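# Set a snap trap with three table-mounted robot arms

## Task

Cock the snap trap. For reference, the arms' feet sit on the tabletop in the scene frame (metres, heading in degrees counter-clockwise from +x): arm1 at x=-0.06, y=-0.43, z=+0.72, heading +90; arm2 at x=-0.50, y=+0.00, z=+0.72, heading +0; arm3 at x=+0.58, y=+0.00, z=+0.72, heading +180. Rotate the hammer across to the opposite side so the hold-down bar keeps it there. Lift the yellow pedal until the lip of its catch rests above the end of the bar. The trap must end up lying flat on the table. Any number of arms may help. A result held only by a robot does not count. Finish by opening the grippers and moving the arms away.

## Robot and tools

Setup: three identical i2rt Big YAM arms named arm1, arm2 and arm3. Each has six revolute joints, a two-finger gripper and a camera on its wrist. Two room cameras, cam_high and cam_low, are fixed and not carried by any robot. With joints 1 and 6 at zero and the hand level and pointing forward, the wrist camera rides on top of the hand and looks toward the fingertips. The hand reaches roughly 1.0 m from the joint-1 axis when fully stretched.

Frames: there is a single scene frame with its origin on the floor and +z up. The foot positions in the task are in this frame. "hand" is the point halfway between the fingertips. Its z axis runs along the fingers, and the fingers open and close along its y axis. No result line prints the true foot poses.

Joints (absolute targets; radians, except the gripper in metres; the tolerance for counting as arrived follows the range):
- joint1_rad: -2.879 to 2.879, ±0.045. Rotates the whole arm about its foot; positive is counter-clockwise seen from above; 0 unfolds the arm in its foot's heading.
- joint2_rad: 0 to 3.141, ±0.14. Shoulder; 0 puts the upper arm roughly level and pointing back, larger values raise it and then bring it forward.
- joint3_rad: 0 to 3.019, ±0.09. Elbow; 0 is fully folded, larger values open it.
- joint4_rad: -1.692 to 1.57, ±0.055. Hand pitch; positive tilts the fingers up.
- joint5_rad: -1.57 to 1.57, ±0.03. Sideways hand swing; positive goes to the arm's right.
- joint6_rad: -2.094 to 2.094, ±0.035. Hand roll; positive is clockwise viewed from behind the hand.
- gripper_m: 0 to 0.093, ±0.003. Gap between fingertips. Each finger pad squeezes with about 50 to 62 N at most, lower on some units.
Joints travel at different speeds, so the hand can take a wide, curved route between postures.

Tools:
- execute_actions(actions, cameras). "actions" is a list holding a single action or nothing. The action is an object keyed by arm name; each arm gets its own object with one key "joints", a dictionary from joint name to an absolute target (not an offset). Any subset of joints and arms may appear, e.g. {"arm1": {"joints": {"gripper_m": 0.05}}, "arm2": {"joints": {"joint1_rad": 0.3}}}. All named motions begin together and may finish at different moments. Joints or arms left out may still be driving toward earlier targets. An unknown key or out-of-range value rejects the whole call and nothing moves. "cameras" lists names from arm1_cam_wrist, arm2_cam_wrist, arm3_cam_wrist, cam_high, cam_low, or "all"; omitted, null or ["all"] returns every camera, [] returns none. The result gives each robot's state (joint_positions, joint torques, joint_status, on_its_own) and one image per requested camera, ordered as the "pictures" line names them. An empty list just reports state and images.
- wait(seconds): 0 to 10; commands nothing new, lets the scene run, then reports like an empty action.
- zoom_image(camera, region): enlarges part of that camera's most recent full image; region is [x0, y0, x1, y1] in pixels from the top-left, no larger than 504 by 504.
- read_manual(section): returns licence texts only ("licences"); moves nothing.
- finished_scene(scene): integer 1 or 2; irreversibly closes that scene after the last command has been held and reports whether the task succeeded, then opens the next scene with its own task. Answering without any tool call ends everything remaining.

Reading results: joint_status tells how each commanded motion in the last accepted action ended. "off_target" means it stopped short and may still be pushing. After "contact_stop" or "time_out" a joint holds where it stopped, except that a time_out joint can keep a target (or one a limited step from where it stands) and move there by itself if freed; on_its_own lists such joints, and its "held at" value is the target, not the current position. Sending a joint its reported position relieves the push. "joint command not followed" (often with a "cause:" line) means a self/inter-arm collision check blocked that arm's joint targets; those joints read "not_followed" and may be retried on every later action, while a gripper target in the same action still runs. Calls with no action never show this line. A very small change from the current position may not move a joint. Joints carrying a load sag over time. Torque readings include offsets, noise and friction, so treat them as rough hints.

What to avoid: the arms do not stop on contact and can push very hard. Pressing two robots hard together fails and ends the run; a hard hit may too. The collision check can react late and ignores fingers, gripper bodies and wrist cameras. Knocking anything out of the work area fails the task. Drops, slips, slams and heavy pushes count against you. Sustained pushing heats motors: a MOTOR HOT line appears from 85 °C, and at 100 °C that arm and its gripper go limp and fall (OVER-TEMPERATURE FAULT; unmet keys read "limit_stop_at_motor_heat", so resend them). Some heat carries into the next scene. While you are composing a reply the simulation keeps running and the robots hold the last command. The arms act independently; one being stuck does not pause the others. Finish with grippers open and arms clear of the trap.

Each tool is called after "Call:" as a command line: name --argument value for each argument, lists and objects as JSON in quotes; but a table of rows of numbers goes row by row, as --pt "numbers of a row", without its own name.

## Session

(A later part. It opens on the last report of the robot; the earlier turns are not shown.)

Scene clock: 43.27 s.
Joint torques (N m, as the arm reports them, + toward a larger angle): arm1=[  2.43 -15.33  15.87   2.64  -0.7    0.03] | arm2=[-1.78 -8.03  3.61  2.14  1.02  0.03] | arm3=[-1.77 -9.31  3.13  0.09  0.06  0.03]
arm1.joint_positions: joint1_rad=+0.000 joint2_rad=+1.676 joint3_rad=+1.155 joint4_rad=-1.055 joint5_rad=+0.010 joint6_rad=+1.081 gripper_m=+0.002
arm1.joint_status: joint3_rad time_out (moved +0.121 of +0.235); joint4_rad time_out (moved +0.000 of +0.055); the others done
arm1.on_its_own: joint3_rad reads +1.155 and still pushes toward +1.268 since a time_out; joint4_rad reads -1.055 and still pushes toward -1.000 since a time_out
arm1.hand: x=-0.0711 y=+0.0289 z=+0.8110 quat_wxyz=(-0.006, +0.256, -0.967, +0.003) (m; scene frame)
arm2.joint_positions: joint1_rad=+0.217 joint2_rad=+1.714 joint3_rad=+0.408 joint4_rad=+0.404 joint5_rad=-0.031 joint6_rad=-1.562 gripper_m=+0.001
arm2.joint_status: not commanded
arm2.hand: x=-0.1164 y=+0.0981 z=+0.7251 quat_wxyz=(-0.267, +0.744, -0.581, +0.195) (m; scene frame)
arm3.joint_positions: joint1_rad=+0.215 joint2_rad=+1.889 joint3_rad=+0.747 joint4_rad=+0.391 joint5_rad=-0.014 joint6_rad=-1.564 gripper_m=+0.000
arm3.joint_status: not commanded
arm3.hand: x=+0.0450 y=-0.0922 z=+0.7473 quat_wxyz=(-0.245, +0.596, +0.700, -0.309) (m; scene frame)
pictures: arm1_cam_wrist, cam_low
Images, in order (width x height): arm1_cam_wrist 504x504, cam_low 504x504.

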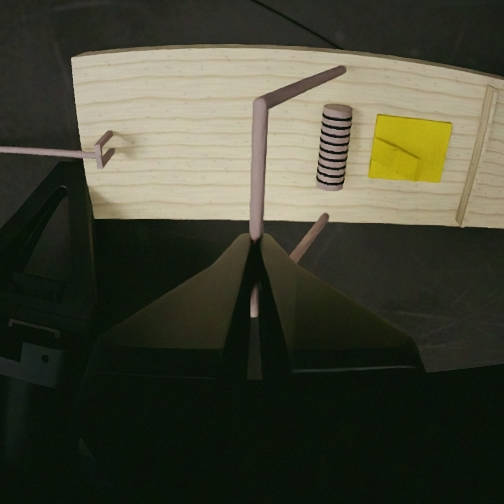

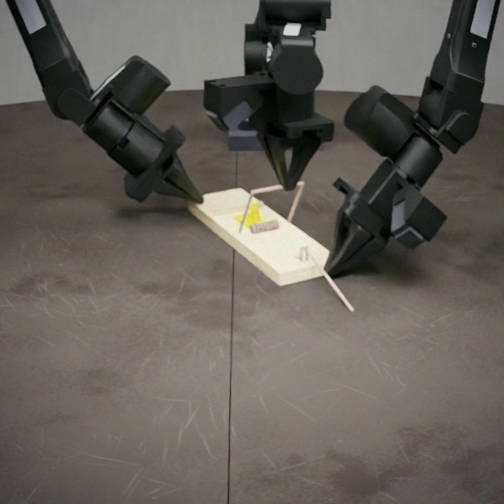

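Call:
execute_actions --actions '[{"arm1":{"joints":{"joint2_rad":1.80,"joint3_rad":1.27,"joint4_rad":-0.975,"joint1_rad":0.055,"joint6_rad":1.105}}}]' --cameras '["arm1_cam_wrist","cam_low"]'

Scene clock: 45.30 s.
Joint torques (N m, as the arm reports them, + toward a larger angle): arm1=[  2.7  -11.78  12.28   2.92  -0.63   0.01] | arm2=[-1.84 -7.75  3.62  2.07  1.04  0.01] | arm3=[-1.75 -9.3   3.14  0.08  0.05  0.03]
arm1.joint_positions: joint1_rad=+0.018 joint2_rad=+1.754 joint3_rad=+1.206 joint4_rad=-1.052 joint5_rad=+0.009 joint6_rad=+1.105 gripper_m=+0.002
arm1.joint_status: joint4_rad time_out (moved +0.003 of +0.080); the others done
arm1.on_its_own: joint4_rad reads -1.052 and still pushes toward -0.975 since a time_out
arm1.hand: x=-0.0806 y=+0.0457 z=+0.7927 quat_wxyz=(-0.003, +0.254, -0.967, +0.015) (m; scene frame)
arm2.joint_positions: joint1_rad=+0.217 joint2_rad=+1.714 joint3_rad=+0.408 joint4_rad=+0.404 joint5_rad=-0.031 joint6_rad=-1.562 gripper_m=+0.001
arm2.joint_status: not commanded
arm2.hand: x=-0.1164 y=+0.0981 z=+0.7251 quat_wxyz=(-0.267, +0.744, -0.581, +0.195) (m; scene frame)
arm3.joint_positions: joint1_rad=+0.215 joint2_rad=+1.889 joint3_rad=+0.747 joint4_rad=+0.391 joint5_rad=-0.014 joint6_rad=-1.564 gripper_m=+0.000
arm3.joint_status: not commanded
arm3.hand: x=+0.0450 y=-0.0922 z=+0.7473 quat_wxyz=(-0.245, +0.596, +0.700, -0.309) (m; scene frame)
pictures: arm1_cam_wrist, cam_low
Images, in order (width x height): arm1_cam_wrist 504x504, cam_low 504x504.

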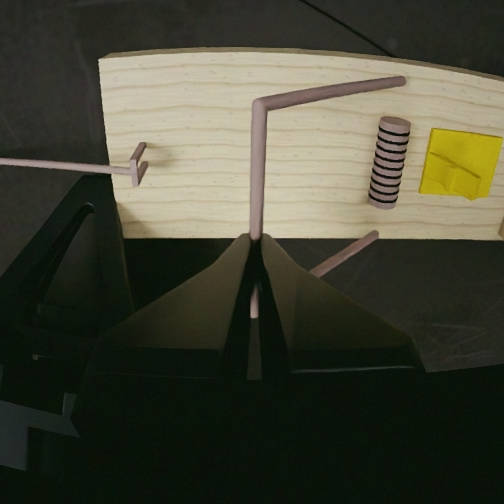

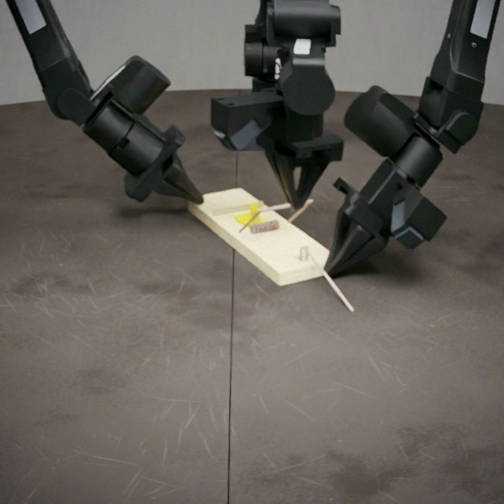

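Call:
execute_actions --actions '[{"arm2":{"joints":{"joint1_rad":0.24,"joint2_rad":1.5,"joint3_rad":0.2}},"arm1":{"joints":{"joint2_rad":1.84,"joint3_rad":1.24}}}]' --cameras '[]'

Call:
execute_actions --actions '[{"arm1":{"joints":{"joint2_rad":1.89,"joint3_rad":1.22,"joint4_rad":-0.91,"joint1_rad":0.055,"joint6_rad":1.115}}}]' --cameras '["arm1_cam_wrist","cam_low"]'

Scene clock: 46.33 s.
Joint torques (N m, as the arm reports them, + toward a larger angle): arm1=[  1.67 -10.09   9.35   2.41  -0.43  -0.05] | arm2=[ 1.57 -5.16  3.8   2.05  0.14  0.02] | arm3=[-1.36 -9.35  3.14  0.08 -0.37  0.03]
arm1.joint_positions: joint1_rad=+0.023 joint2_rad=+1.770 joint3_rad=+1.215 joint4_rad=-1.030 joint5_rad=+0.004 joint6_rad=+1.108 gripper_m=+0.002
arm1.joint_status: all done
arm1.hand: x=-0.0839 y=+0.0537 z=+0.7882 quat_wxyz=(-0.003, +0.254, -0.967, +0.007) (m; scene frame)
arm2.joint_positions: joint1_rad=+0.229 joint2_rad=+1.504 joint3_rad=+0.198 joint4_rad=+0.404 joint5_rad=-0.007 joint6_rad=-1.563 gripper_m=+0.001
arm2.joint_status: all done
arm2.hand: x=-0.1932 y=+0.0791 z=+0.7418 quat_wxyz=(-0.261, +0.745, -0.579, +0.202) (m; scene frame)
arm3.joint_positions: joint1_rad=+0.210 joint2_rad=+1.889 joint3_rad=+0.747 joint4_rad=+0.391 joint5_rad=-0.003 joint6_rad=-1.564 gripper_m=+0.000
arm3.joint_status: not commanded
arm3.hand: x=+0.0444 y=-0.0880 z=+0.7470 quat_wxyz=(-0.249, +0.599, +0.697, -0.305) (m; scene frame)
pictures: none
joint command not followed: on one or more control steps a check withheld the commanded joint targets of the arm1 arm, and it was not sent them on those steps.
cause: the commanded joint targets would bring a part of the robot too close to another arm (this arm's wrist (the part past joint 5) and the other arm's wrist (the part past joint 4)); next, command targets that bring no part of the robot closer to that arm.
No camera images: the call's "cameras" was empty. Leave "cameras" out to get every camera's image.

Scene clock: 48.07 s.
Joint torques (N m, as the arm reports them, + toward a larger angle): arm1=[  1.14 -10.62   7.59   2.45  -0.27   0.03] | arm2=[ 1.53 -5.36  3.67  2.13  0.13  0.02] | arm3=[-1.37 -9.33  3.14  0.07 -0.37  0.03]
arm1.joint_positions: joint1_rad=+0.030 joint2_rad=+1.819 joint3_rad=+1.215 joint4_rad=-0.967 joint5_rad=-0.001 joint6_rad=+1.118 gripper_m=+0.002
arm1.joint_status: joint4_rad time_out (moved +0.063 of +0.120); the others done
arm1.on_its_own: joint4_rad reads -0.967 and still pushes toward -0.910 since a time_out
arm1.hand: x=-0.0889 y=+0.0640 z=+0.7653 quat_wxyz=(-0.002, +0.253, -0.967, -0.001) (m; scene frame)
arm2.joint_positions: joint1_rad=+0.229 joint2_rad=+1.504 joint3_rad=+0.198 joint4_rad=+0.404 joint5_rad=-0.007 joint6_rad=-1.563 gripper_m=+0.001
arm2.joint_status: not commanded
arm2.hand: x=-0.1932 y=+0.0791 z=+0.7418 quat_wxyz=(-0.261, +0.745, -0.579, +0.202) (m; scene frame)
arm3.joint_positions: joint1_rad=+0.210 joint2_rad=+1.889 joint3_rad=+0.747 joint4_rad=+0.391 joint5_rad=-0.003 joint6_rad=-1.564 gripper_m=+0.000
arm3.joint_status: not commanded
arm3.hand: x=+0.0444 y=-0.0880 z=+0.7470 quat_wxyz=(-0.249, +0.599, +0.697, -0.305) (m; scene frame)
pictures: arm1_cam_wrist, cam_low
Images, in order (width x height): arm1_cam_wrist 504x504, cam_low 504x504.

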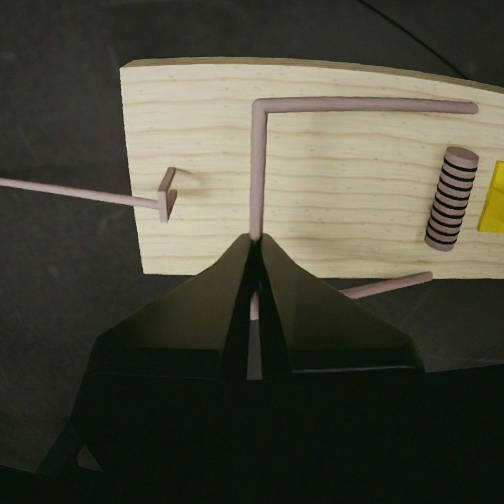

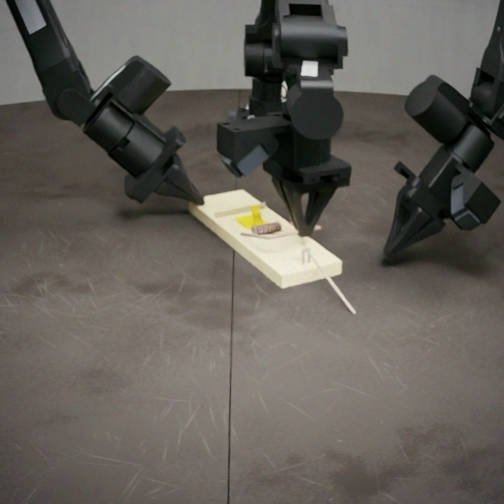

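Call:
execute_actions --actions '[{"arm1":{"joints":{"joint2_rad":1.94,"joint3_rad":1.20,"joint4_rad":-0.89}}}]' --cameras '["arm1_cam_wrist","cam_low"]'

Scene clock: 48.83 s.
Joint torques (N m, as the arm reports them, + toward a larger angle): arm1=[  1.9  -10.11   5.86   2.22  -0.14  -0.01] | arm2=[ 1.83 -5.47  3.66  2.06  0.12  0.02] | arm3=[-1.39 -9.32  3.14  0.07 -0.37  0.03]
arm1.joint_positions: joint1_rad=+0.032 joint2_rad=+1.856 joint3_rad=+1.214 joint4_rad=-0.938 joint5_rad=-0.003 joint6_rad=+1.119 gripper_m=+0.002
arm1.joint_status: all done
arm1.hand: x=-0.0902 y=+0.0664 z=+0.7474 quat_wxyz=(+0.000, +0.253, -0.967, +0.003) (m; scene frame)
arm2.joint_positions: joint1_rad=+0.229 joint2_rad=+1.504 joint3_rad=+0.198 joint4_rad=+0.404 joint5_rad=-0.007 joint6_rad=-1.563 gripper_m=+0.001
arm2.joint_status: not commanded
arm2.hand: x=-0.1932 y=+0.0791 z=+0.7418 quat_wxyz=(-0.261, +0.745, -0.579, +0.202) (m; scene frame)
arm3.joint_positions: joint1_rad=+0.210 joint2_rad=+1.889 joint3_rad=+0.747 joint4_rad=+0.391 joint5_rad=-0.003 joint6_rad=-1.564 gripper_m=+0.000
arm3.joint_status: not commanded
arm3.hand: x=+0.0444 y=-0.0880 z=+0.7470 quat_wxyz=(-0.249, +0.599, +0.697, -0.305) (m; scene frame)
pictures: arm1_cam_wrist, cam_low
Images, in order (width x height): arm1_cam_wrist 504x504, cam_low 504x504.

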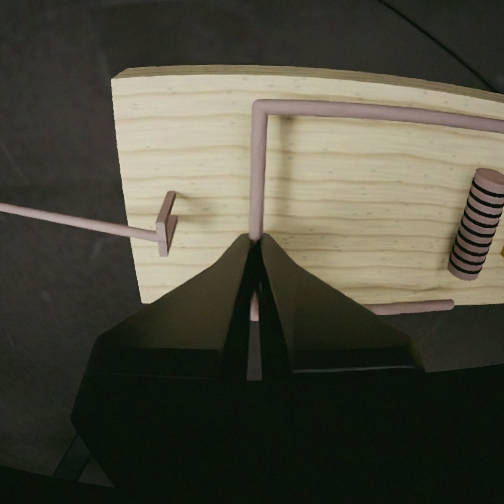

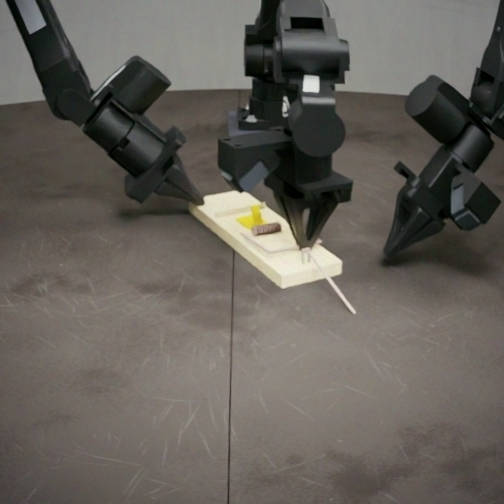

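Call:
execute_actions --actions '[{"arm3":{"joints":{"joint2_rad":1.85,"joint3_rad":0.72,"joint4_rad":0.6}}}]' --cameras '[]'

Call:
execute_actions --actions '[{"arm3":{"joints":{"joint1_rad":-0.075,"joint2_rad":2.0,"joint3_rad":0.72,"joint4_rad":0.89}}}]' --cameras '[]'

Call:
execute_actions --actions '[{"arm3":{"joints":{"joint2_rad":2.03,"joint3_rad":0.915,"joint4_rad":0.665}}}]' --cameras '["arm1_cam_wrist","arm3_cam_wrist","cam_low"]'

Scene clock: 50.07 s.
Joint torques (N m, as the arm reports them, + toward a larger angle): arm1=[  0.83 -11.02   6.21   2.35  -0.21  -0.02] | arm2=[ 1.34 -5.24  3.67  2.07  0.11  0.01] | arm3=[ -1.36 -14.63   4.23   3.    -0.1    0.04]
arm1.joint_positions: joint1_rad=+0.032 joint2_rad=+1.856 joint3_rad=+1.214 joint4_rad=-0.938 joint5_rad=-0.003 joint6_rad=+1.119 gripper_m=+0.002
arm1.joint_status: not commanded
arm1.hand: x=-0.0902 y=+0.0664 z=+0.7474 quat_wxyz=(+0.000, +0.253, -0.967, +0.003) (m; scene frame)
arm2.joint_positions: joint1_rad=+0.229 joint2_rad=+1.504 joint3_rad=+0.198 joint4_rad=+0.404 joint5_rad=-0.007 joint6_rad=-1.563 gripper_m=+0.001
arm2.joint_status: not commanded
arm2.hand: x=-0.1932 y=+0.0791 z=+0.7418 quat_wxyz=(-0.261, +0.745, -0.579, +0.202) (m; scene frame)
arm3.joint_positions: joint1_rad=+0.210 joint2_rad=+1.860 joint3_rad=+0.725 joint4_rad=+0.577 joint5_rad=-0.009 joint6_rad=-1.564 gripper_m=+0.000
arm3.joint_status: all done
arm3.hand: x=+0.0229 y=-0.0921 z=+0.7908 quat_wxyz=(-0.303, +0.571, +0.666, -0.373) (m; scene frame)
pictures: none
No camera images: the call's "cameras" was empty. Leave "cameras" out to get every camera's image.

Scene clock: 51.23 s.
Joint torques (N m, as the arm reports them, + toward a larger angle): arm1=[  1.4  -10.82   6.     2.24  -0.23  -0.02] | arm2=[ 1.66 -5.69  3.69  2.13  0.13  0.03] | arm3=[ -0.93 -14.41   3.28   3.14  -0.02   0.04]
arm1.joint_positions: joint1_rad=+0.032 joint2_rad=+1.856 joint3_rad=+1.214 joint4_rad=-0.938 joint5_rad=-0.003 joint6_rad=+1.119 gripper_m=+0.002
arm1.joint_status: not commanded
arm1.hand: x=-0.0902 y=+0.0664 z=+0.7474 quat_wxyz=(+0.000, +0.253, -0.967, +0.003) (m; scene frame)
arm2.joint_positions: joint1_rad=+0.229 joint2_rad=+1.504 joint3_rad=+0.198 joint4_rad=+0.404 joint5_rad=-0.007 joint6_rad=-1.563 gripper_m=+0.001
arm2.joint_status: not commanded
arm2.hand: x=-0.1932 y=+0.0791 z=+0.7418 quat_wxyz=(-0.261, +0.745, -0.579, +0.202) (m; scene frame)
arm3.joint_positions: joint1_rad=-0.085 joint2_rad=+1.996 joint3_rad=+0.725 joint4_rad=+0.865 joint5_rad=-0.011 joint6_rad=-1.564 gripper_m=+0.000
arm3.joint_status: all done
arm3.hand: x=+0.0066 y=+0.0754 z=+0.7766 quat_wxyz=(-0.403, +0.633, +0.550, -0.366) (m; scene frame)
pictures: none
No camera images: the call's "cameras" was empty. Leave "cameras" out to get every camera's image.

Scene clock: 52.17 s.
Joint torques (N m, as the arm reports them, + toward a larger angle): arm1=[  0.76 -10.64   6.     1.89  -0.33   0.07] | arm2=[ 1.93 -5.44  3.66  2.15  0.13  0.01] | arm3=[ -1.   -14.88   7.29   1.35  -0.08   0.02]
arm1.joint_positions: joint1_rad=+0.042 joint2_rad=+1.856 joint3_rad=+1.214 joint4_rad=-0.930 joint5_rad=+0.000 joint6_rad=+1.114 gripper_m=+0.002
arm1.joint_status: not commanded
arm1.hand: x=-0.0950 y=+0.0680 z=+0.7474 quat_wxyz=(-0.002, +0.261, -0.965, +0.000) (m; scene frame)
arm2.joint_positions: joint1_rad=+0.229 joint2_rad=+1.504 joint3_rad=+0.198 joint4_rad=+0.404 joint5_rad=-0.007 joint6_rad=-1.563 gripper_m=+0.001
arm2.joint_status: not commanded
arm2.hand: x=-0.1932 y=+0.0791 z=+0.7418 quat_wxyz=(-0.261, +0.745, -0.579, +0.202) (m; scene frame)
arm3.joint_positions: joint1_rad=-0.084 joint2_rad=+2.011 joint3_rad=+0.880 joint4_rad=+0.682 joint5_rad=-0.009 joint6_rad=-1.562 gripper_m=+0.000
arm3.joint_status: all done
arm3.hand: x=-0.0433 y=+0.0817 z=+0.7822 quat_wxyz=(-0.389, +0.642, +0.557, -0.355) (m; scene frame)
pictures: arm1_cam_wrist, arm3_cam_wrist, cam_low
Images, in order (width x height): arm1_cam_wrist 504x504, arm3_cam_wrist 504x504, cam_low 504x504.

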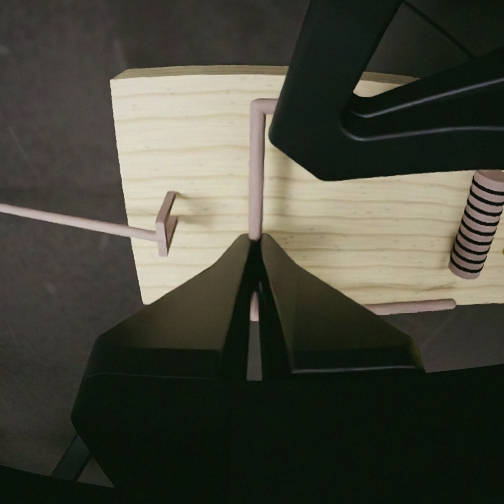

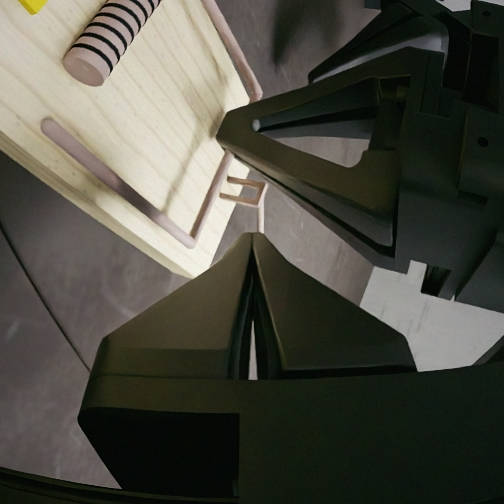

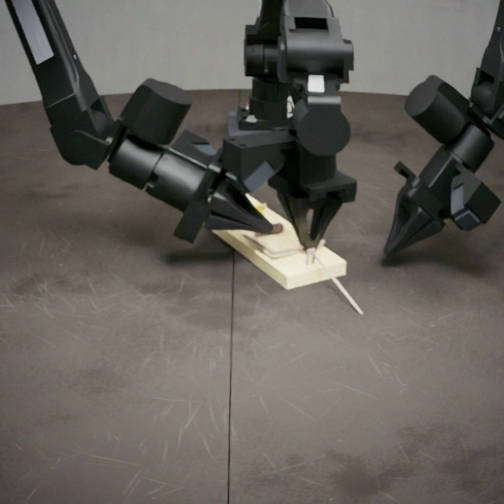

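Call:
execute_actions --actions '[{"arm3":{"joints":{"joint2_rad":2.10,"joint3_rad":0.90,"joint4_rad":0.665}}}]' --cameras '["arm1_cam_wrist","arm3_cam_wrist","cam_low"]'

Scene clock: 53.10 s.
Joint torques (N m, as the arm reports them, + toward a larger angle): arm1=[ -0.15 -11.22   6.14   1.76  -0.15   0.05] | arm2=[ 1.5  -5.41  3.73  2.1   0.13  0.  ] | arm3=[ -1.16 -13.6    5.82   1.19  -0.18   0.02]
arm1.joint_positions: joint1_rad=+0.042 joint2_rad=+1.863 joint3_rad=+1.214 joint4_rad=-0.926 joint5_rad=-0.003 joint6_rad=+1.114 gripper_m=+0.002
arm1.joint_status: not commanded
arm1.hand: x=-0.0954 y=+0.0679 z=+0.7441 quat_wxyz=(+0.000, +0.261, -0.965, +0.001) (m; scene frame)
arm2.joint_positions: joint1_rad=+0.229 joint2_rad=+1.504 joint3_rad=+0.198 joint4_rad=+0.404 joint5_rad=-0.007 joint6_rad=-1.563 gripper_m=+0.001
arm2.joint_status: not commanded
arm2.hand: x=-0.1932 y=+0.0791 z=+0.7418 quat_wxyz=(-0.261, +0.745, -0.579, +0.202) (m; scene frame)
arm3.joint_positions: joint1_rad=-0.084 joint2_rad=+2.061 joint3_rad=+0.880 joint4_rad=+0.685 joint5_rad=-0.006 joint6_rad=-1.562 gripper_m=+0.000
arm3.joint_status: all done
arm3.hand: x=-0.0357 y=+0.0810 z=+0.7528 quat_wxyz=(-0.375, +0.652, +0.565, -0.340) (m; scene frame)
pictures: arm1_cam_wrist, arm3_cam_wrist, cam_low
Images, in order (width x height): arm1_cam_wrist 504x504, arm3_cam_wrist 504x504, cam_low 504x504.

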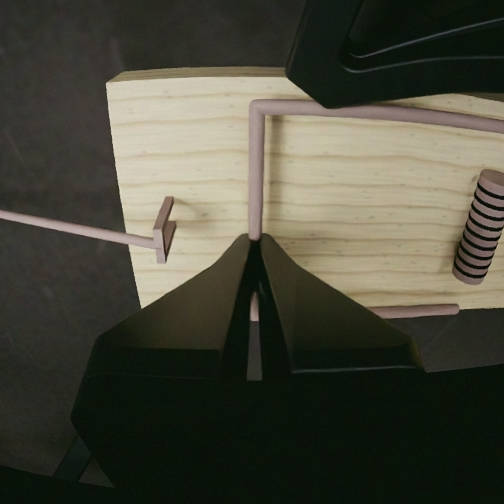

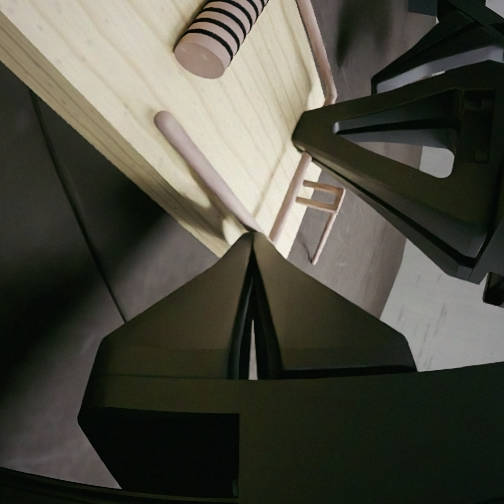

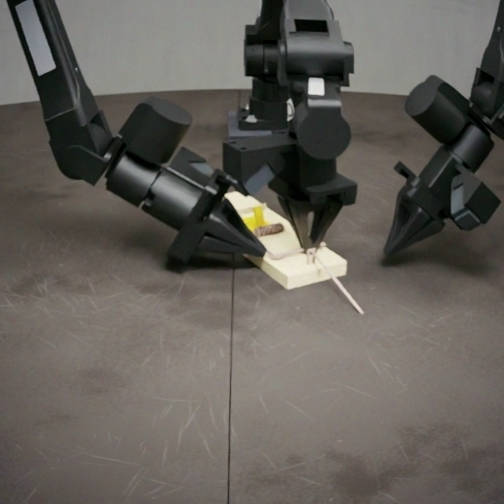

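Call:
execute_actions --actions '[{"arm3":{"joints":{"joint2_rad":2.03}}}]' --cameras '[]'

Call:
execute_actions --actions '[{"arm3":{"joints":{"joint2_rad":2.085,"joint3_rad":0.98,"joint4_rad":0.65}}}]' --cameras '["arm1_cam_wrist","arm3_cam_wrist","cam_low"]'

Scene clock: 54.07 s.
Joint torques (N m, as the arm reports them, + toward a larger angle): arm1=[  1.23 -11.17   6.04   1.65  -0.24   0.02] | arm2=[ 1.43 -5.36  3.68  2.07  0.12  0.02] | arm3=[ -1.06 -17.51   5.8    1.49  -0.1    0.02]
arm1.joint_positions: joint1_rad=+0.042 joint2_rad=+1.863 joint3_rad=+1.214 joint4_rad=-0.926 joint5_rad=-0.003 joint6_rad=+1.114 gripper_m=+0.002
arm1.joint_status: not commanded
arm1.hand: x=-0.0954 y=+0.0679 z=+0.7441 quat_wxyz=(+0.000, +0.261, -0.965, +0.001) (m; scene frame)
arm2.joint_positions: joint1_rad=+0.229 joint2_rad=+1.504 joint3_rad=+0.198 joint4_rad=+0.404 joint5_rad=-0.007 joint6_rad=-1.563 gripper_m=+0.001
arm2.joint_status: not commanded
arm2.hand: x=-0.1932 y=+0.0791 z=+0.7418 quat_wxyz=(-0.261, +0.745, -0.579, +0.202) (m; scene frame)
arm3.joint_positions: joint1_rad=-0.084 joint2_rad=+2.048 joint3_rad=+0.880 joint4_rad=+0.679 joint5_rad=-0.009 joint6_rad=-1.562 gripper_m=+0.000
arm3.joint_status: all done
arm3.hand: x=-0.0373 y=+0.0807 z=+0.7593 quat_wxyz=(-0.376, +0.650, +0.564, -0.343) (m; scene frame)
pictures: none
No camera images: the call's "cameras" was empty. Leave "cameras" out to get every camera's image.

Scene clock: 54.73 s.
Joint torques (N m, as the arm reports them, + toward a larger angle): arm1=[  0.37 -10.92   6.05   1.7   -0.33   0.06] | arm2=[ 1.68 -5.33  3.66  2.16  0.14  0.  ] | arm3=[ -1.03 -15.09   8.43   1.51  -0.13  -0.01]
arm1.joint_positions: joint1_rad=+0.047 joint2_rad=+1.860 joint3_rad=+1.214 joint4_rad=-0.925 joint5_rad=-0.001 joint6_rad=+1.109 gripper_m=+0.002
arm1.joint_status: not commanded
arm1.hand: x=-0.0976 y=+0.0684 z=+0.7454 quat_wxyz=(-0.002, +0.266, -0.964, -0.001) (m; scene frame)
arm2.joint_positions: joint1_rad=+0.229 joint2_rad=+1.504 joint3_rad=+0.198 joint4_rad=+0.404 joint5_rad=-0.007 joint6_rad=-1.563 gripper_m=+0.001
arm2.joint_status: not commanded
arm2.hand: x=-0.1932 y=+0.0791 z=+0.7418 quat_wxyz=(-0.261, +0.745, -0.579, +0.202) (m; scene frame)
arm3.joint_positions: joint1_rad=-0.084 joint2_rad=+2.062 joint3_rad=+0.929 joint4_rad=+0.663 joint5_rad=-0.008 joint6_rad=-1.559 gripper_m=+0.000
arm3.joint_status: all done
arm3.hand: x=-0.0559 y=+0.0835 z=+0.7658 quat_wxyz=(-0.383, +0.647, +0.560, -0.349) (m; scene frame)
pictures: arm1_cam_wrist, arm3_cam_wrist, cam_low
Images, in order (width x height): arm1_cam_wrist 504x504, arm3_cam_wrist 504x504, cam_low 504x504.

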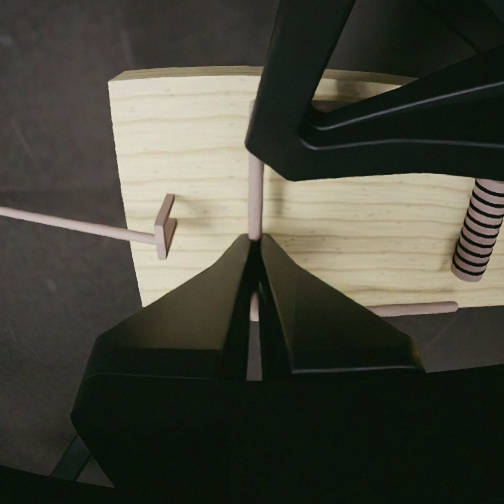

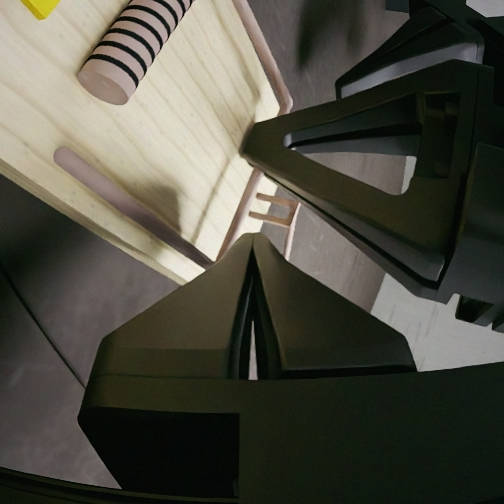

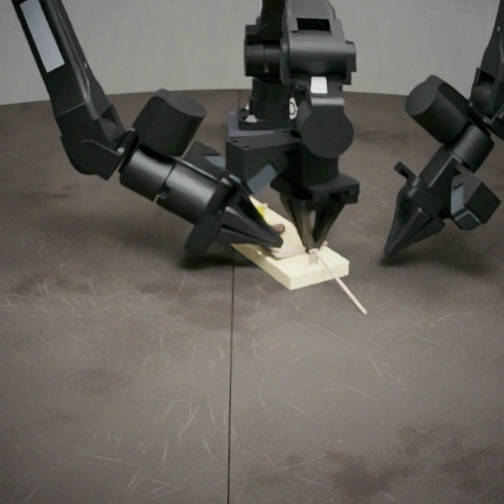

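Call:
execute_actions --actions '[{"arm3":{"joints":{"joint2_rad":2.19,"joint3_rad":0.88,"joint4_rad":0.60}}}]' --cameras '["arm1_cam_wrist","arm3_cam_wrist"]'

Scene clock: 55.50 s.
Joint torques (N m, as the arm reports them, + toward a larger angle): arm1=[ -0.82 -10.5    6.12   1.35  -0.27   0.09] | arm2=[ 1.47 -5.35  3.7   2.08  0.12  0.01] | arm3=[-1.03 -8.73  0.87  0.09 -0.09  0.08]
arm1.joint_positions: joint1_rad=+0.047 joint2_rad=+1.863 joint3_rad=+1.214 joint4_rad=-0.921 joint5_rad=-0.002 joint6_rad=+1.110 gripper_m=+0.002
arm1.joint_status: not commanded
arm1.hand: x=-0.0979 y=+0.0689 z=+0.7439 quat_wxyz=(-0.001, +0.265, -0.964, -0.001) (m; scene frame)
arm2.joint_positions: joint1_rad=+0.229 joint2_rad=+1.504 joint3_rad=+0.198 joint4_rad=+0.404 joint5_rad=-0.007 joint6_rad=-1.563 gripper_m=+0.001
arm2.joint_status: not commanded
arm2.hand: x=-0.1932 y=+0.0791 z=+0.7418 quat_wxyz=(-0.261, +0.745, -0.579, +0.202) (m; scene frame)
arm3.joint_positions: joint1_rad=-0.084 joint2_rad=+2.074 joint3_rad=+0.929 joint4_rad=+0.648 joint5_rad=-0.009 joint6_rad=-1.567 gripper_m=+0.000
arm3.joint_status: all done
arm3.hand: x=-0.0518 y=+0.0826 z=+0.7545 quat_wxyz=(-0.375, +0.650, +0.567, -0.340) (m; scene frame)
pictures: arm1_cam_wrist, arm3_cam_wrist
Images, in order (width x height): arm1_cam_wrist 504x504, arm3_cam_wrist 504x504.

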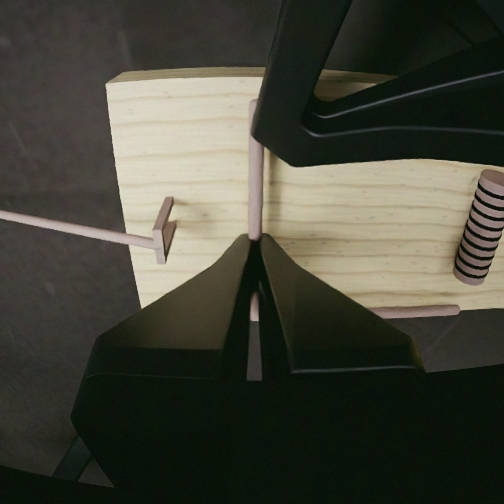

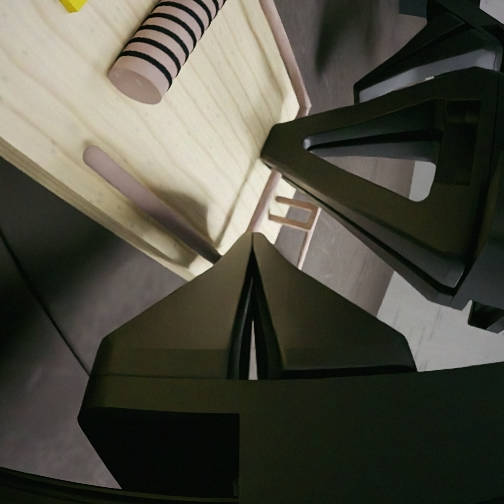

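Call:
execute_actions --actions '[{"arm1":{"joints":{"gripper_m":0.012,"joint2_rad":1.865,"joint3_rad":1.23,"joint4_rad":-0.92,"joint1_rad":0.047}}}]' --cameras '[]'

Call:
execute_actions --actions '[{"arm1":{"joints":{"joint2_rad":1.55,"joint3_rad":1.3,"joint4_rad":-1.2}}}]' --cameras '["cam_high","arm3_cam_wrist","cam_low"]'

Scene clock: 56.20 s.
Joint torques (N m, as the arm reports them, + toward a larger angle): arm1=[ -0.87 -17.85   7.68   0.13   0.     0.01] | arm2=[ 1.74 -5.47  3.65  2.11  0.11  0.03] | arm3=[-1.02 -8.71  0.99 -0.14 -0.09  0.08]
arm1.joint_positions: joint1_rad=+0.047 joint2_rad=+1.862 joint3_rad=+1.219 joint4_rad=-0.918 joint5_rad=-0.008 joint6_rad=+1.110 gripper_m=+0.012
arm1.joint_status: all done
arm1.hand: x=-0.0992 y=+0.0720 z=+0.7458 quat_wxyz=(+0.001, +0.265, -0.964, -0.006) (m; scene frame)
arm2.joint_positions: joint1_rad=+0.229 joint2_rad=+1.504 joint3_rad=+0.198 joint4_rad=+0.404 joint5_rad=-0.007 joint6_rad=-1.563 gripper_m=+0.001
arm2.joint_status: not commanded
arm2.hand: x=-0.1932 y=+0.0791 z=+0.7418 quat_wxyz=(-0.261, +0.745, -0.579, +0.202) (m; scene frame)
arm3.joint_positions: joint1_rad=-0.084 joint2_rad=+2.074 joint3_rad=+0.927 joint4_rad=+0.653 joint5_rad=-0.009 joint6_rad=-1.568 gripper_m=+0.000
arm3.joint_status: not commanded
arm3.hand: x=-0.0518 y=+0.0826 z=+0.7552 quat_wxyz=(-0.376, +0.649, +0.567, -0.341) (m; scene frame)
pictures: none
No camera images: the call's "cameras" was empty. Leave "cameras" out to get every camera's image.

Scene clock: 57.50 s.
Joint torques (N m, as the arm reports them, + toward a larger angle): arm1=[ -0.58 -13.04  10.37   0.19   0.     0.1 ] | arm2=[ 1.55 -5.48  3.64  2.13  0.12  0.01] | arm3=[-1.02 -8.7   0.99 -0.16 -0.09  0.08]
arm1.joint_positions: joint1_rad=+0.047 joint2_rad=+1.540 joint3_rad=+1.280 joint4_rad=-1.187 joint5_rad=-0.008 joint6_rad=+1.110 gripper_m=+0.012
arm1.joint_status: all done
arm1.hand: x=-0.0979 y=+0.0458 z=+0.9163 quat_wxyz=(-0.010, +0.265, -0.962, -0.063) (m; scene frame)
arm2.joint_positions: joint1_rad=+0.229 joint2_rad=+1.504 joint3_rad=+0.198 joint4_rad=+0.404 joint5_rad=-0.007 joint6_rad=-1.563 gripper_m=+0.001
arm2.joint_status: not commanded
arm2.hand: x=-0.1932 y=+0.0791 z=+0.7418 quat_wxyz=(-0.261, +0.745, -0.579, +0.202) (m; scene frame)
arm3.joint_positions: joint1_rad=-0.084 joint2_rad=+2.074 joint3_rad=+0.927 joint4_rad=+0.653 joint5_rad=-0.009 joint6_rad=-1.568 gripper_m=+0.000
arm3.joint_status: not commanded
arm3.hand: x=-0.0518 y=+0.0826 z=+0.7552 quat_wxyz=(-0.376, +0.649, +0.567, -0.341) (m; scene frame)
pictures: arm3_cam_wrist, cam_high, cam_low
Images, in order (width x height): arm3_cam_wrist 504x504, cam_high 504x504, cam_low 504x504.

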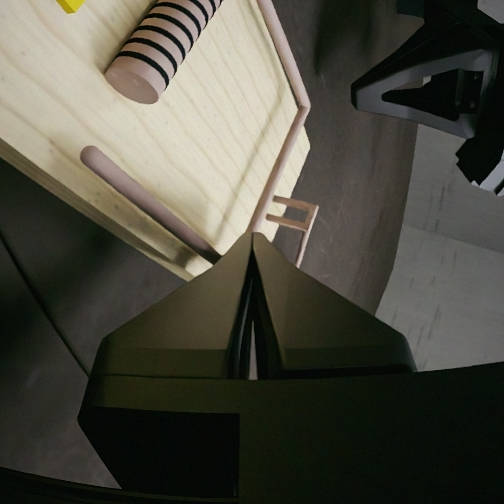

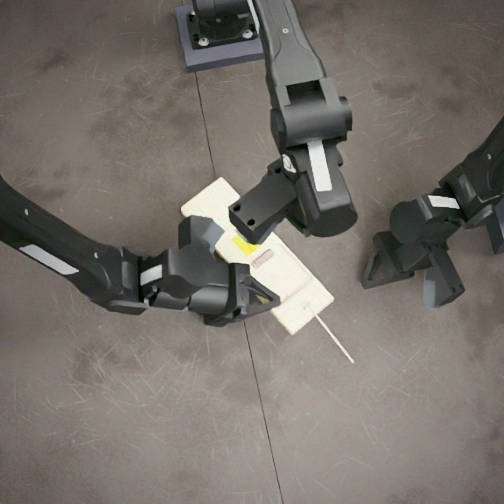

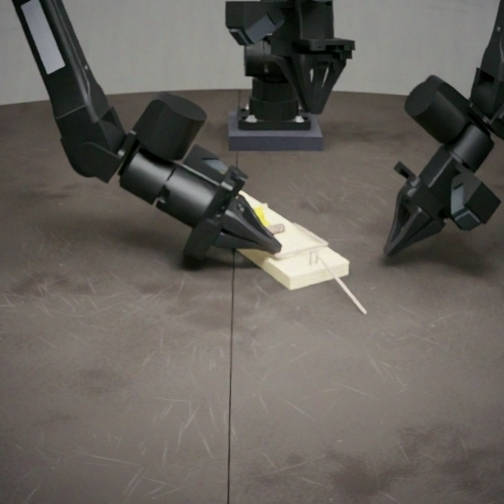

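Call:
execute_actions --actions '[{"arm2":{"joints":{"joint1_rad":0.365,"joint3_rad":0.245,"joint4_rad":1.125}},"arm1":{"joints":{"joint1_rad":-0.2,"joint2_rad":1.3,"joint3_rad":0.95,"joint4_rad":-1.0,"joint6_rad":-0.7,"gripper_m":0}}}]' --cameras '[]'

Call:
execute_actions --actions '[{"arm2":{"joints":{"joint2_rad":1.93}}}]' --cameras '["cam_high","arm2_cam_wrist","cam_low"]'

Scene clock: 59.90 s.
Joint torques (N m, as the arm reports them, + toward a larger angle): arm1=[ 0.9  -9.55  8.49  1.5  -0.09  0.01] | arm2=[ 1.12 -6.09  6.65  3.36  0.12  0.06] | arm3=[-1.01 -8.68  1.   -0.15 -0.09  0.09]
arm1.joint_positions: joint1_rad=-0.213 joint2_rad=+1.290 joint3_rad=+0.947 joint4_rad=-1.017 joint5_rad=-0.008 joint6_rad=-0.691 gripper_m=+0.000
arm1.joint_status: all done
arm1.hand: x=+0.0105 y=-0.0434 z=+0.8915 quat_wxyz=(-0.099, +0.857, -0.504, -0.039) (m; scene frame)
arm2.joint_positions: joint1_rad=+0.358 joint2_rad=+1.504 joint3_rad=+0.212 joint4_rad=+1.101 joint5_rad=-0.006 joint6_rad=-1.563 gripper_m=+0.001
arm2.joint_status: all done
arm2.hand: x=-0.1192 y=+0.1539 z=+0.8893 quat_wxyz=(-0.528, +0.639, -0.430, +0.357) (m; scene frame)
arm3.joint_positions: joint1_rad=-0.084 joint2_rad=+2.074 joint3_rad=+0.927 joint4_rad=+0.653 joint5_rad=-0.009 joint6_rad=-1.568 gripper_m=+0.000
arm3.joint_status: not commanded
arm3.hand: x=-0.0518 y=+0.0826 z=+0.7552 quat_wxyz=(-0.376, +0.649, +0.567, -0.341) (m; scene frame)
pictures: none
No camera images: the call's "cameras" was empty. Leave "cameras" out to get every camera's image.

Scene clock: 61.20 s.
Joint torques (N m, as the arm reports them, + toward a larger angle): arm1=[ 0.68 -9.09  9.03  1.51 -0.14 -0.01] | arm2=[ 1.22 -7.64  1.25  2.95  0.08  0.05] | arm3=[-1.02 -8.72  1.   -0.15 -0.09  0.08]
arm1.joint_positions: joint1_rad=-0.213 joint2_rad=+1.290 joint3_rad=+0.947 joint4_rad=-1.017 joint5_rad=-0.008 joint6_rad=-0.692 gripper_m=+0.000
arm1.joint_status: not commanded
arm1.hand: x=+0.0105 y=-0.0434 z=+0.8915 quat_wxyz=(-0.099, +0.857, -0.504, -0.039) (m; scene frame)
arm2.joint_positions: joint1_rad=+0.358 joint2_rad=+1.932 joint3_rad=+0.234 joint4_rad=+1.107 joint5_rad=-0.006 joint6_rad=-1.563 gripper_m=+0.001
arm2.joint_status: all done
arm2.hand: x=-0.1514 y=+0.1393 z=+0.7352 quat_wxyz=(-0.391, +0.730, -0.494, +0.265) (m; scene frame)
arm3.joint_positions: joint1_rad=-0.084 joint2_rad=+2.074 joint3_rad=+0.927 joint4_rad=+0.653 joint5_rad=-0.009 joint6_rad=-1.568 gripper_m=+0.000
arm3.joint_status: not commanded
arm3.hand: x=-0.0518 y=+0.0826 z=+0.7552 quat_wxyz=(-0.376, +0.649, +0.567, -0.341) (m; scene frame)
pictures: arm2_cam_wrist, cam_high, cam_low
Images, in order (width x height): arm2_cam_wrist 504x504, cam_high 504x504, cam_low 504x504.

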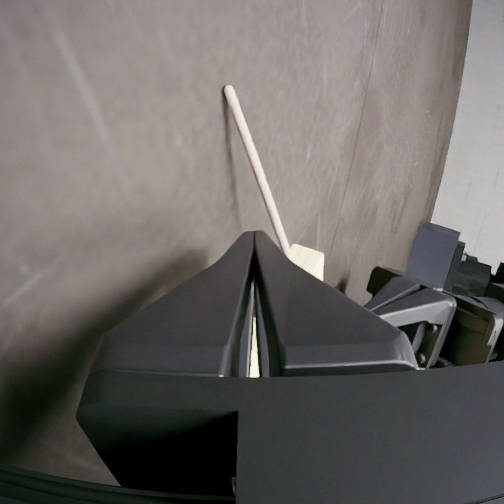

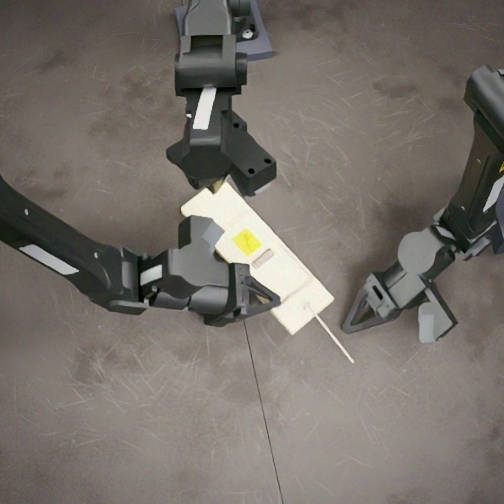

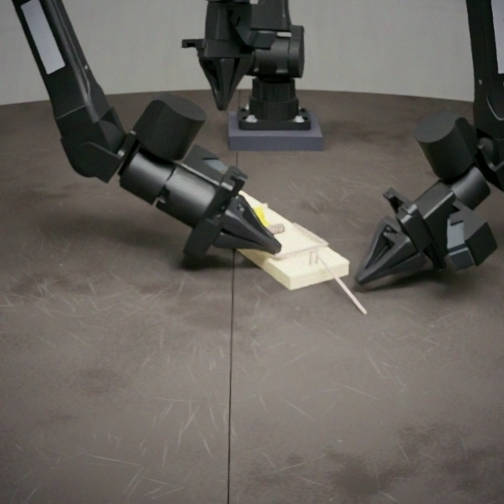

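Call:
execute_actions --actions '[{"arm2":{"joints":{"joint1_rad":0.325,"joint4_rad":1.045}}}]' --cameras '[]'

Call:
execute_actions --actions '[{"arm2":{"joints":{"joint2_rad":1.915,"joint3_rad":0.37,"joint4_rad":0.91}}}]' --cameras '["cam_high","arm2_cam_wrist","cam_low"]'

Scene clock: 61.97 s.
Joint torques (N m, as the arm reports them, + toward a larger angle): arm1=[ 0.02 -9.63  8.8   1.3  -0.16 -0.02] | arm2=[-0.73 -7.67  1.19  1.69  0.06  0.04] | arm3=[-1.02 -8.71  0.99 -0.15 -0.09  0.09]
arm1.joint_positions: joint1_rad=-0.213 joint2_rad=+1.290 joint3_rad=+0.947 joint4_rad=-1.017 joint5_rad=-0.008 joint6_rad=-0.692 gripper_m=+0.000
arm1.joint_status: not commanded
arm1.hand: x=+0.0105 y=-0.0434 z=+0.8915 quat_wxyz=(-0.099, +0.857, -0.504, -0.039) (m; scene frame)
arm2.joint_positions: joint1_rad=+0.335 joint2_rad=+1.932 joint3_rad=+0.234 joint4_rad=+1.055 joint5_rad=-0.006 joint6_rad=-1.563 gripper_m=+0.001
arm2.joint_status: all done
arm2.hand: x=-0.1553 y=+0.1289 z=+0.7249 quat_wxyz=(-0.369, +0.734, -0.509, +0.256) (m; scene frame)
arm3.joint_positions: joint1_rad=-0.084 joint2_rad=+2.074 joint3_rad=+0.927 joint4_rad=+0.653 joint5_rad=-0.009 joint6_rad=-1.568 gripper_m=+0.000
arm3.joint_status: not commanded
arm3.hand: x=-0.0518 y=+0.0826 z=+0.7552 quat_wxyz=(-0.376, +0.649, +0.567, -0.341) (m; scene frame)
pictures: none
No camera images: the call's "cameras" was empty. Leave "cameras" out to get every camera's image.

Scene clock: 62.83 s.
Joint torques (N m, as the arm reports them, + toward a larger angle): arm1=[ 0.09 -9.36  9.02  1.58 -0.1  -0.01] | arm2=[-0.75 -9.72  1.79  1.72  0.08  0.03] | arm3=[-0.99 -8.67  0.99 -0.15 -0.09  0.08]
arm1.joint_positions: joint1_rad=-0.213 joint2_rad=+1.290 joint3_rad=+0.947 joint4_rad=-1.017 joint5_rad=-0.008 joint6_rad=-0.692 gripper_m=+0.000
arm1.joint_status: not commanded
arm1.hand: x=+0.0105 y=-0.0434 z=+0.8915 quat_wxyz=(-0.099, +0.857, -0.504, -0.039) (m; scene frame)
arm2.joint_positions: joint1_rad=+0.335 joint2_rad=+1.927 joint3_rad=+0.368 joint4_rad=+0.920 joint5_rad=-0.006 joint6_rad=-1.563 gripper_m=+0.001
arm2.joint_status: all done
arm2.hand: x=-0.1069 y=+0.1469 z=+0.7236 quat_wxyz=(-0.370, +0.734, -0.509, +0.257) (m; scene frame)
arm3.joint_positions: joint1_rad=-0.084 joint2_rad=+2.074 joint3_rad=+0.927 joint4_rad=+0.653 joint5_rad=-0.009 joint6_rad=-1.568 gripper_m=+0.000
arm3.joint_status: not commanded
arm3.hand: x=-0.0518 y=+0.0826 z=+0.7552 quat_wxyz=(-0.376, +0.649, +0.567, -0.341) (m; scene frame)
pictures: arm2_cam_wrist, cam_high, cam_low
Images, in order (width x height): arm2_cam_wrist 504x504, cam_high 504x504, cam_low 504x504.

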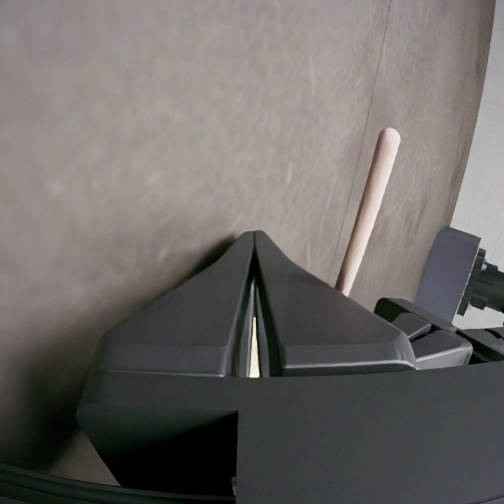

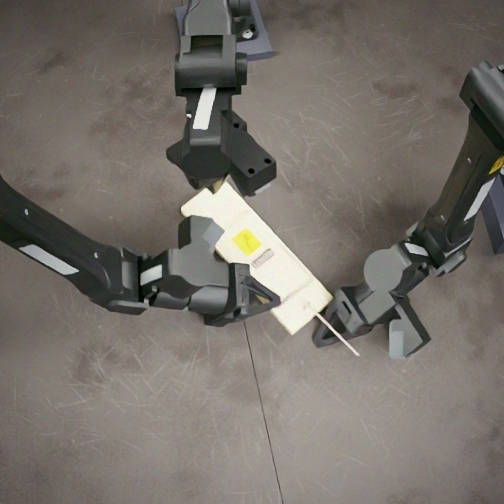

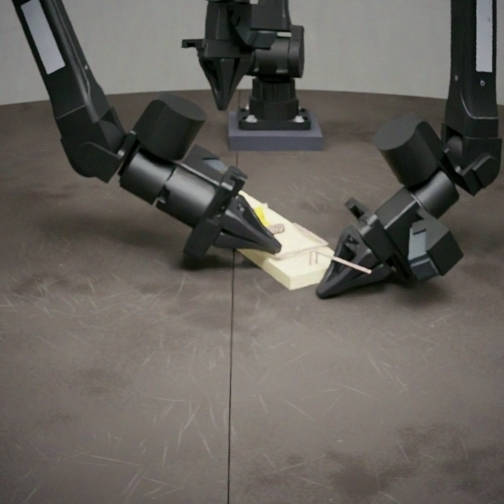

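Call:
execute_actions --actions '[{"arm2":{"joints":{"joint2_rad":1.76,"joint3_rad":0.335}}}]' --cameras '[]'

Call:
execute_actions --actions '[{"arm2":{"joints":{"joint1_rad":0.22}}}]' --cameras '["cam_high","arm3_cam_wrist","cam_low"]'

Scene clock: 63.77 s.
Joint torques (N m, as the arm reports them, + toward a larger angle): arm1=[ 1.2  -9.85  8.63  1.37 -0.2  -0.02] | arm2=[-0.8  -7.39  2.9   2.05  0.09  0.05] | arm3=[-1.02 -8.68  1.   -0.15 -0.09  0.08]
arm1.joint_positions: joint1_rad=-0.213 joint2_rad=+1.290 joint3_rad=+0.947 joint4_rad=-1.017 joint5_rad=-0.008 joint6_rad=-0.692 gripper_m=+0.000
arm1.joint_status: not commanded
arm1.hand: x=+0.0105 y=-0.0434 z=+0.8915 quat_wxyz=(-0.099, +0.857, -0.504, -0.039) (m; scene frame)
arm2.joint_positions: joint1_rad=+0.335 joint2_rad=+1.758 joint3_rad=+0.334 joint4_rad=+0.915 joint5_rad=-0.006 joint6_rad=-1.563 gripper_m=+0.001
arm2.joint_status: all done
arm2.hand: x=-0.0977 y=+0.1510 z=+0.7829 quat_wxyz=(-0.417, +0.708, -0.490, +0.289) (m; scene frame)
arm3.joint_positions: joint1_rad=-0.084 joint2_rad=+2.074 joint3_rad=+0.927 joint4_rad=+0.653 joint5_rad=-0.009 joint6_rad=-1.568 gripper_m=+0.000
arm3.joint_status: not commanded
arm3.hand: x=-0.0518 y=+0.0826 z=+0.7552 quat_wxyz=(-0.376, +0.649, +0.567, -0.341) (m; scene frame)
pictures: none
No camera images: the call's "cameras" was empty. Leave "cameras" out to get every camera's image.

Scene clock: 64.50 s.
Joint torques (N m, as the arm reports them, + toward a larger angle): arm1=[ 0.11 -8.43  8.96  1.51 -0.15 -0.06] | arm2=[-0.18 -7.86  2.89  2.08  0.07  0.07] | arm3=[-1.03 -8.69  0.99 -0.15 -0.09  0.08]
arm1.joint_positions: joint1_rad=-0.213 joint2_rad=+1.290 joint3_rad=+0.947 joint4_rad=-1.017 joint5_rad=-0.008 joint6_rad=-0.692 gripper_m=+0.000
arm1.joint_status: not commanded
arm1.hand: x=+0.0105 y=-0.0434 z=+0.8915 quat_wxyz=(-0.099, +0.857, -0.504, -0.039) (m; scene frame)
arm2.joint_positions: joint1_rad=+0.223 joint2_rad=+1.758 joint3_rad=+0.334 joint4_rad=+0.915 joint5_rad=-0.005 joint6_rad=-1.563 gripper_m=+0.001
arm2.joint_status: all done
arm2.hand: x=-0.0833 y=+0.1050 z=+0.7834 quat_wxyz=(-0.401, +0.679, -0.529, +0.313) (m; scene frame)
arm3.joint_positions: joint1_rad=-0.084 joint2_rad=+2.074 joint3_rad=+0.927 joint4_rad=+0.653 joint5_rad=-0.009 joint6_rad=-1.568 gripper_m=+0.000
arm3.joint_status: not commanded
arm3.hand: x=-0.0518 y=+0.0826 z=+0.7552 quat_wxyz=(-0.376, +0.649, +0.567, -0.341) (m; scene frame)
pictures: arm3_cam_wrist, cam_high, cam_low
Images, in order (width x height): arm3_cam_wrist 504x504, cam_high 504x504, cam_low 504x504.

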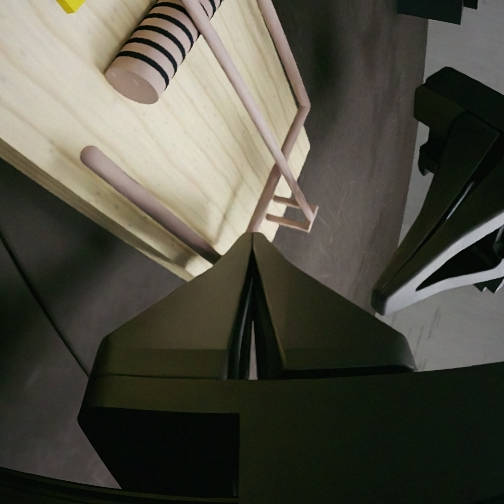

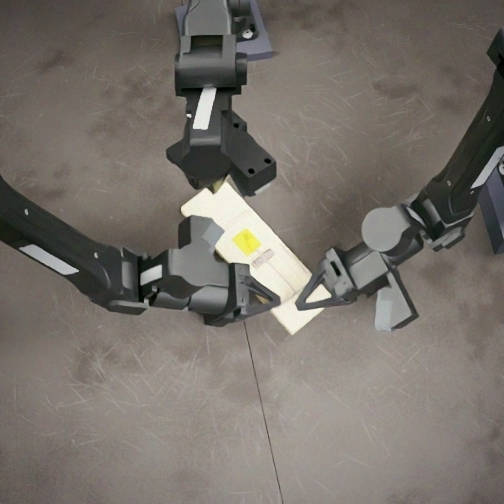

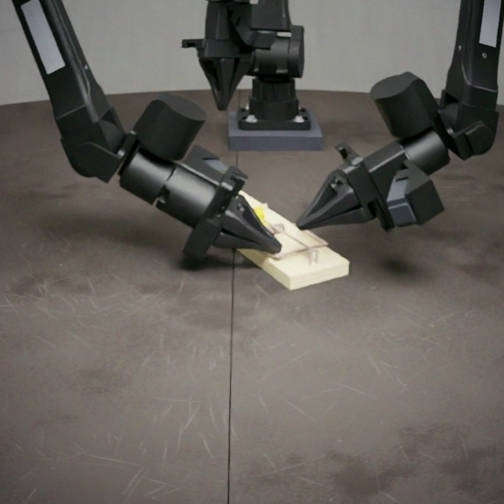

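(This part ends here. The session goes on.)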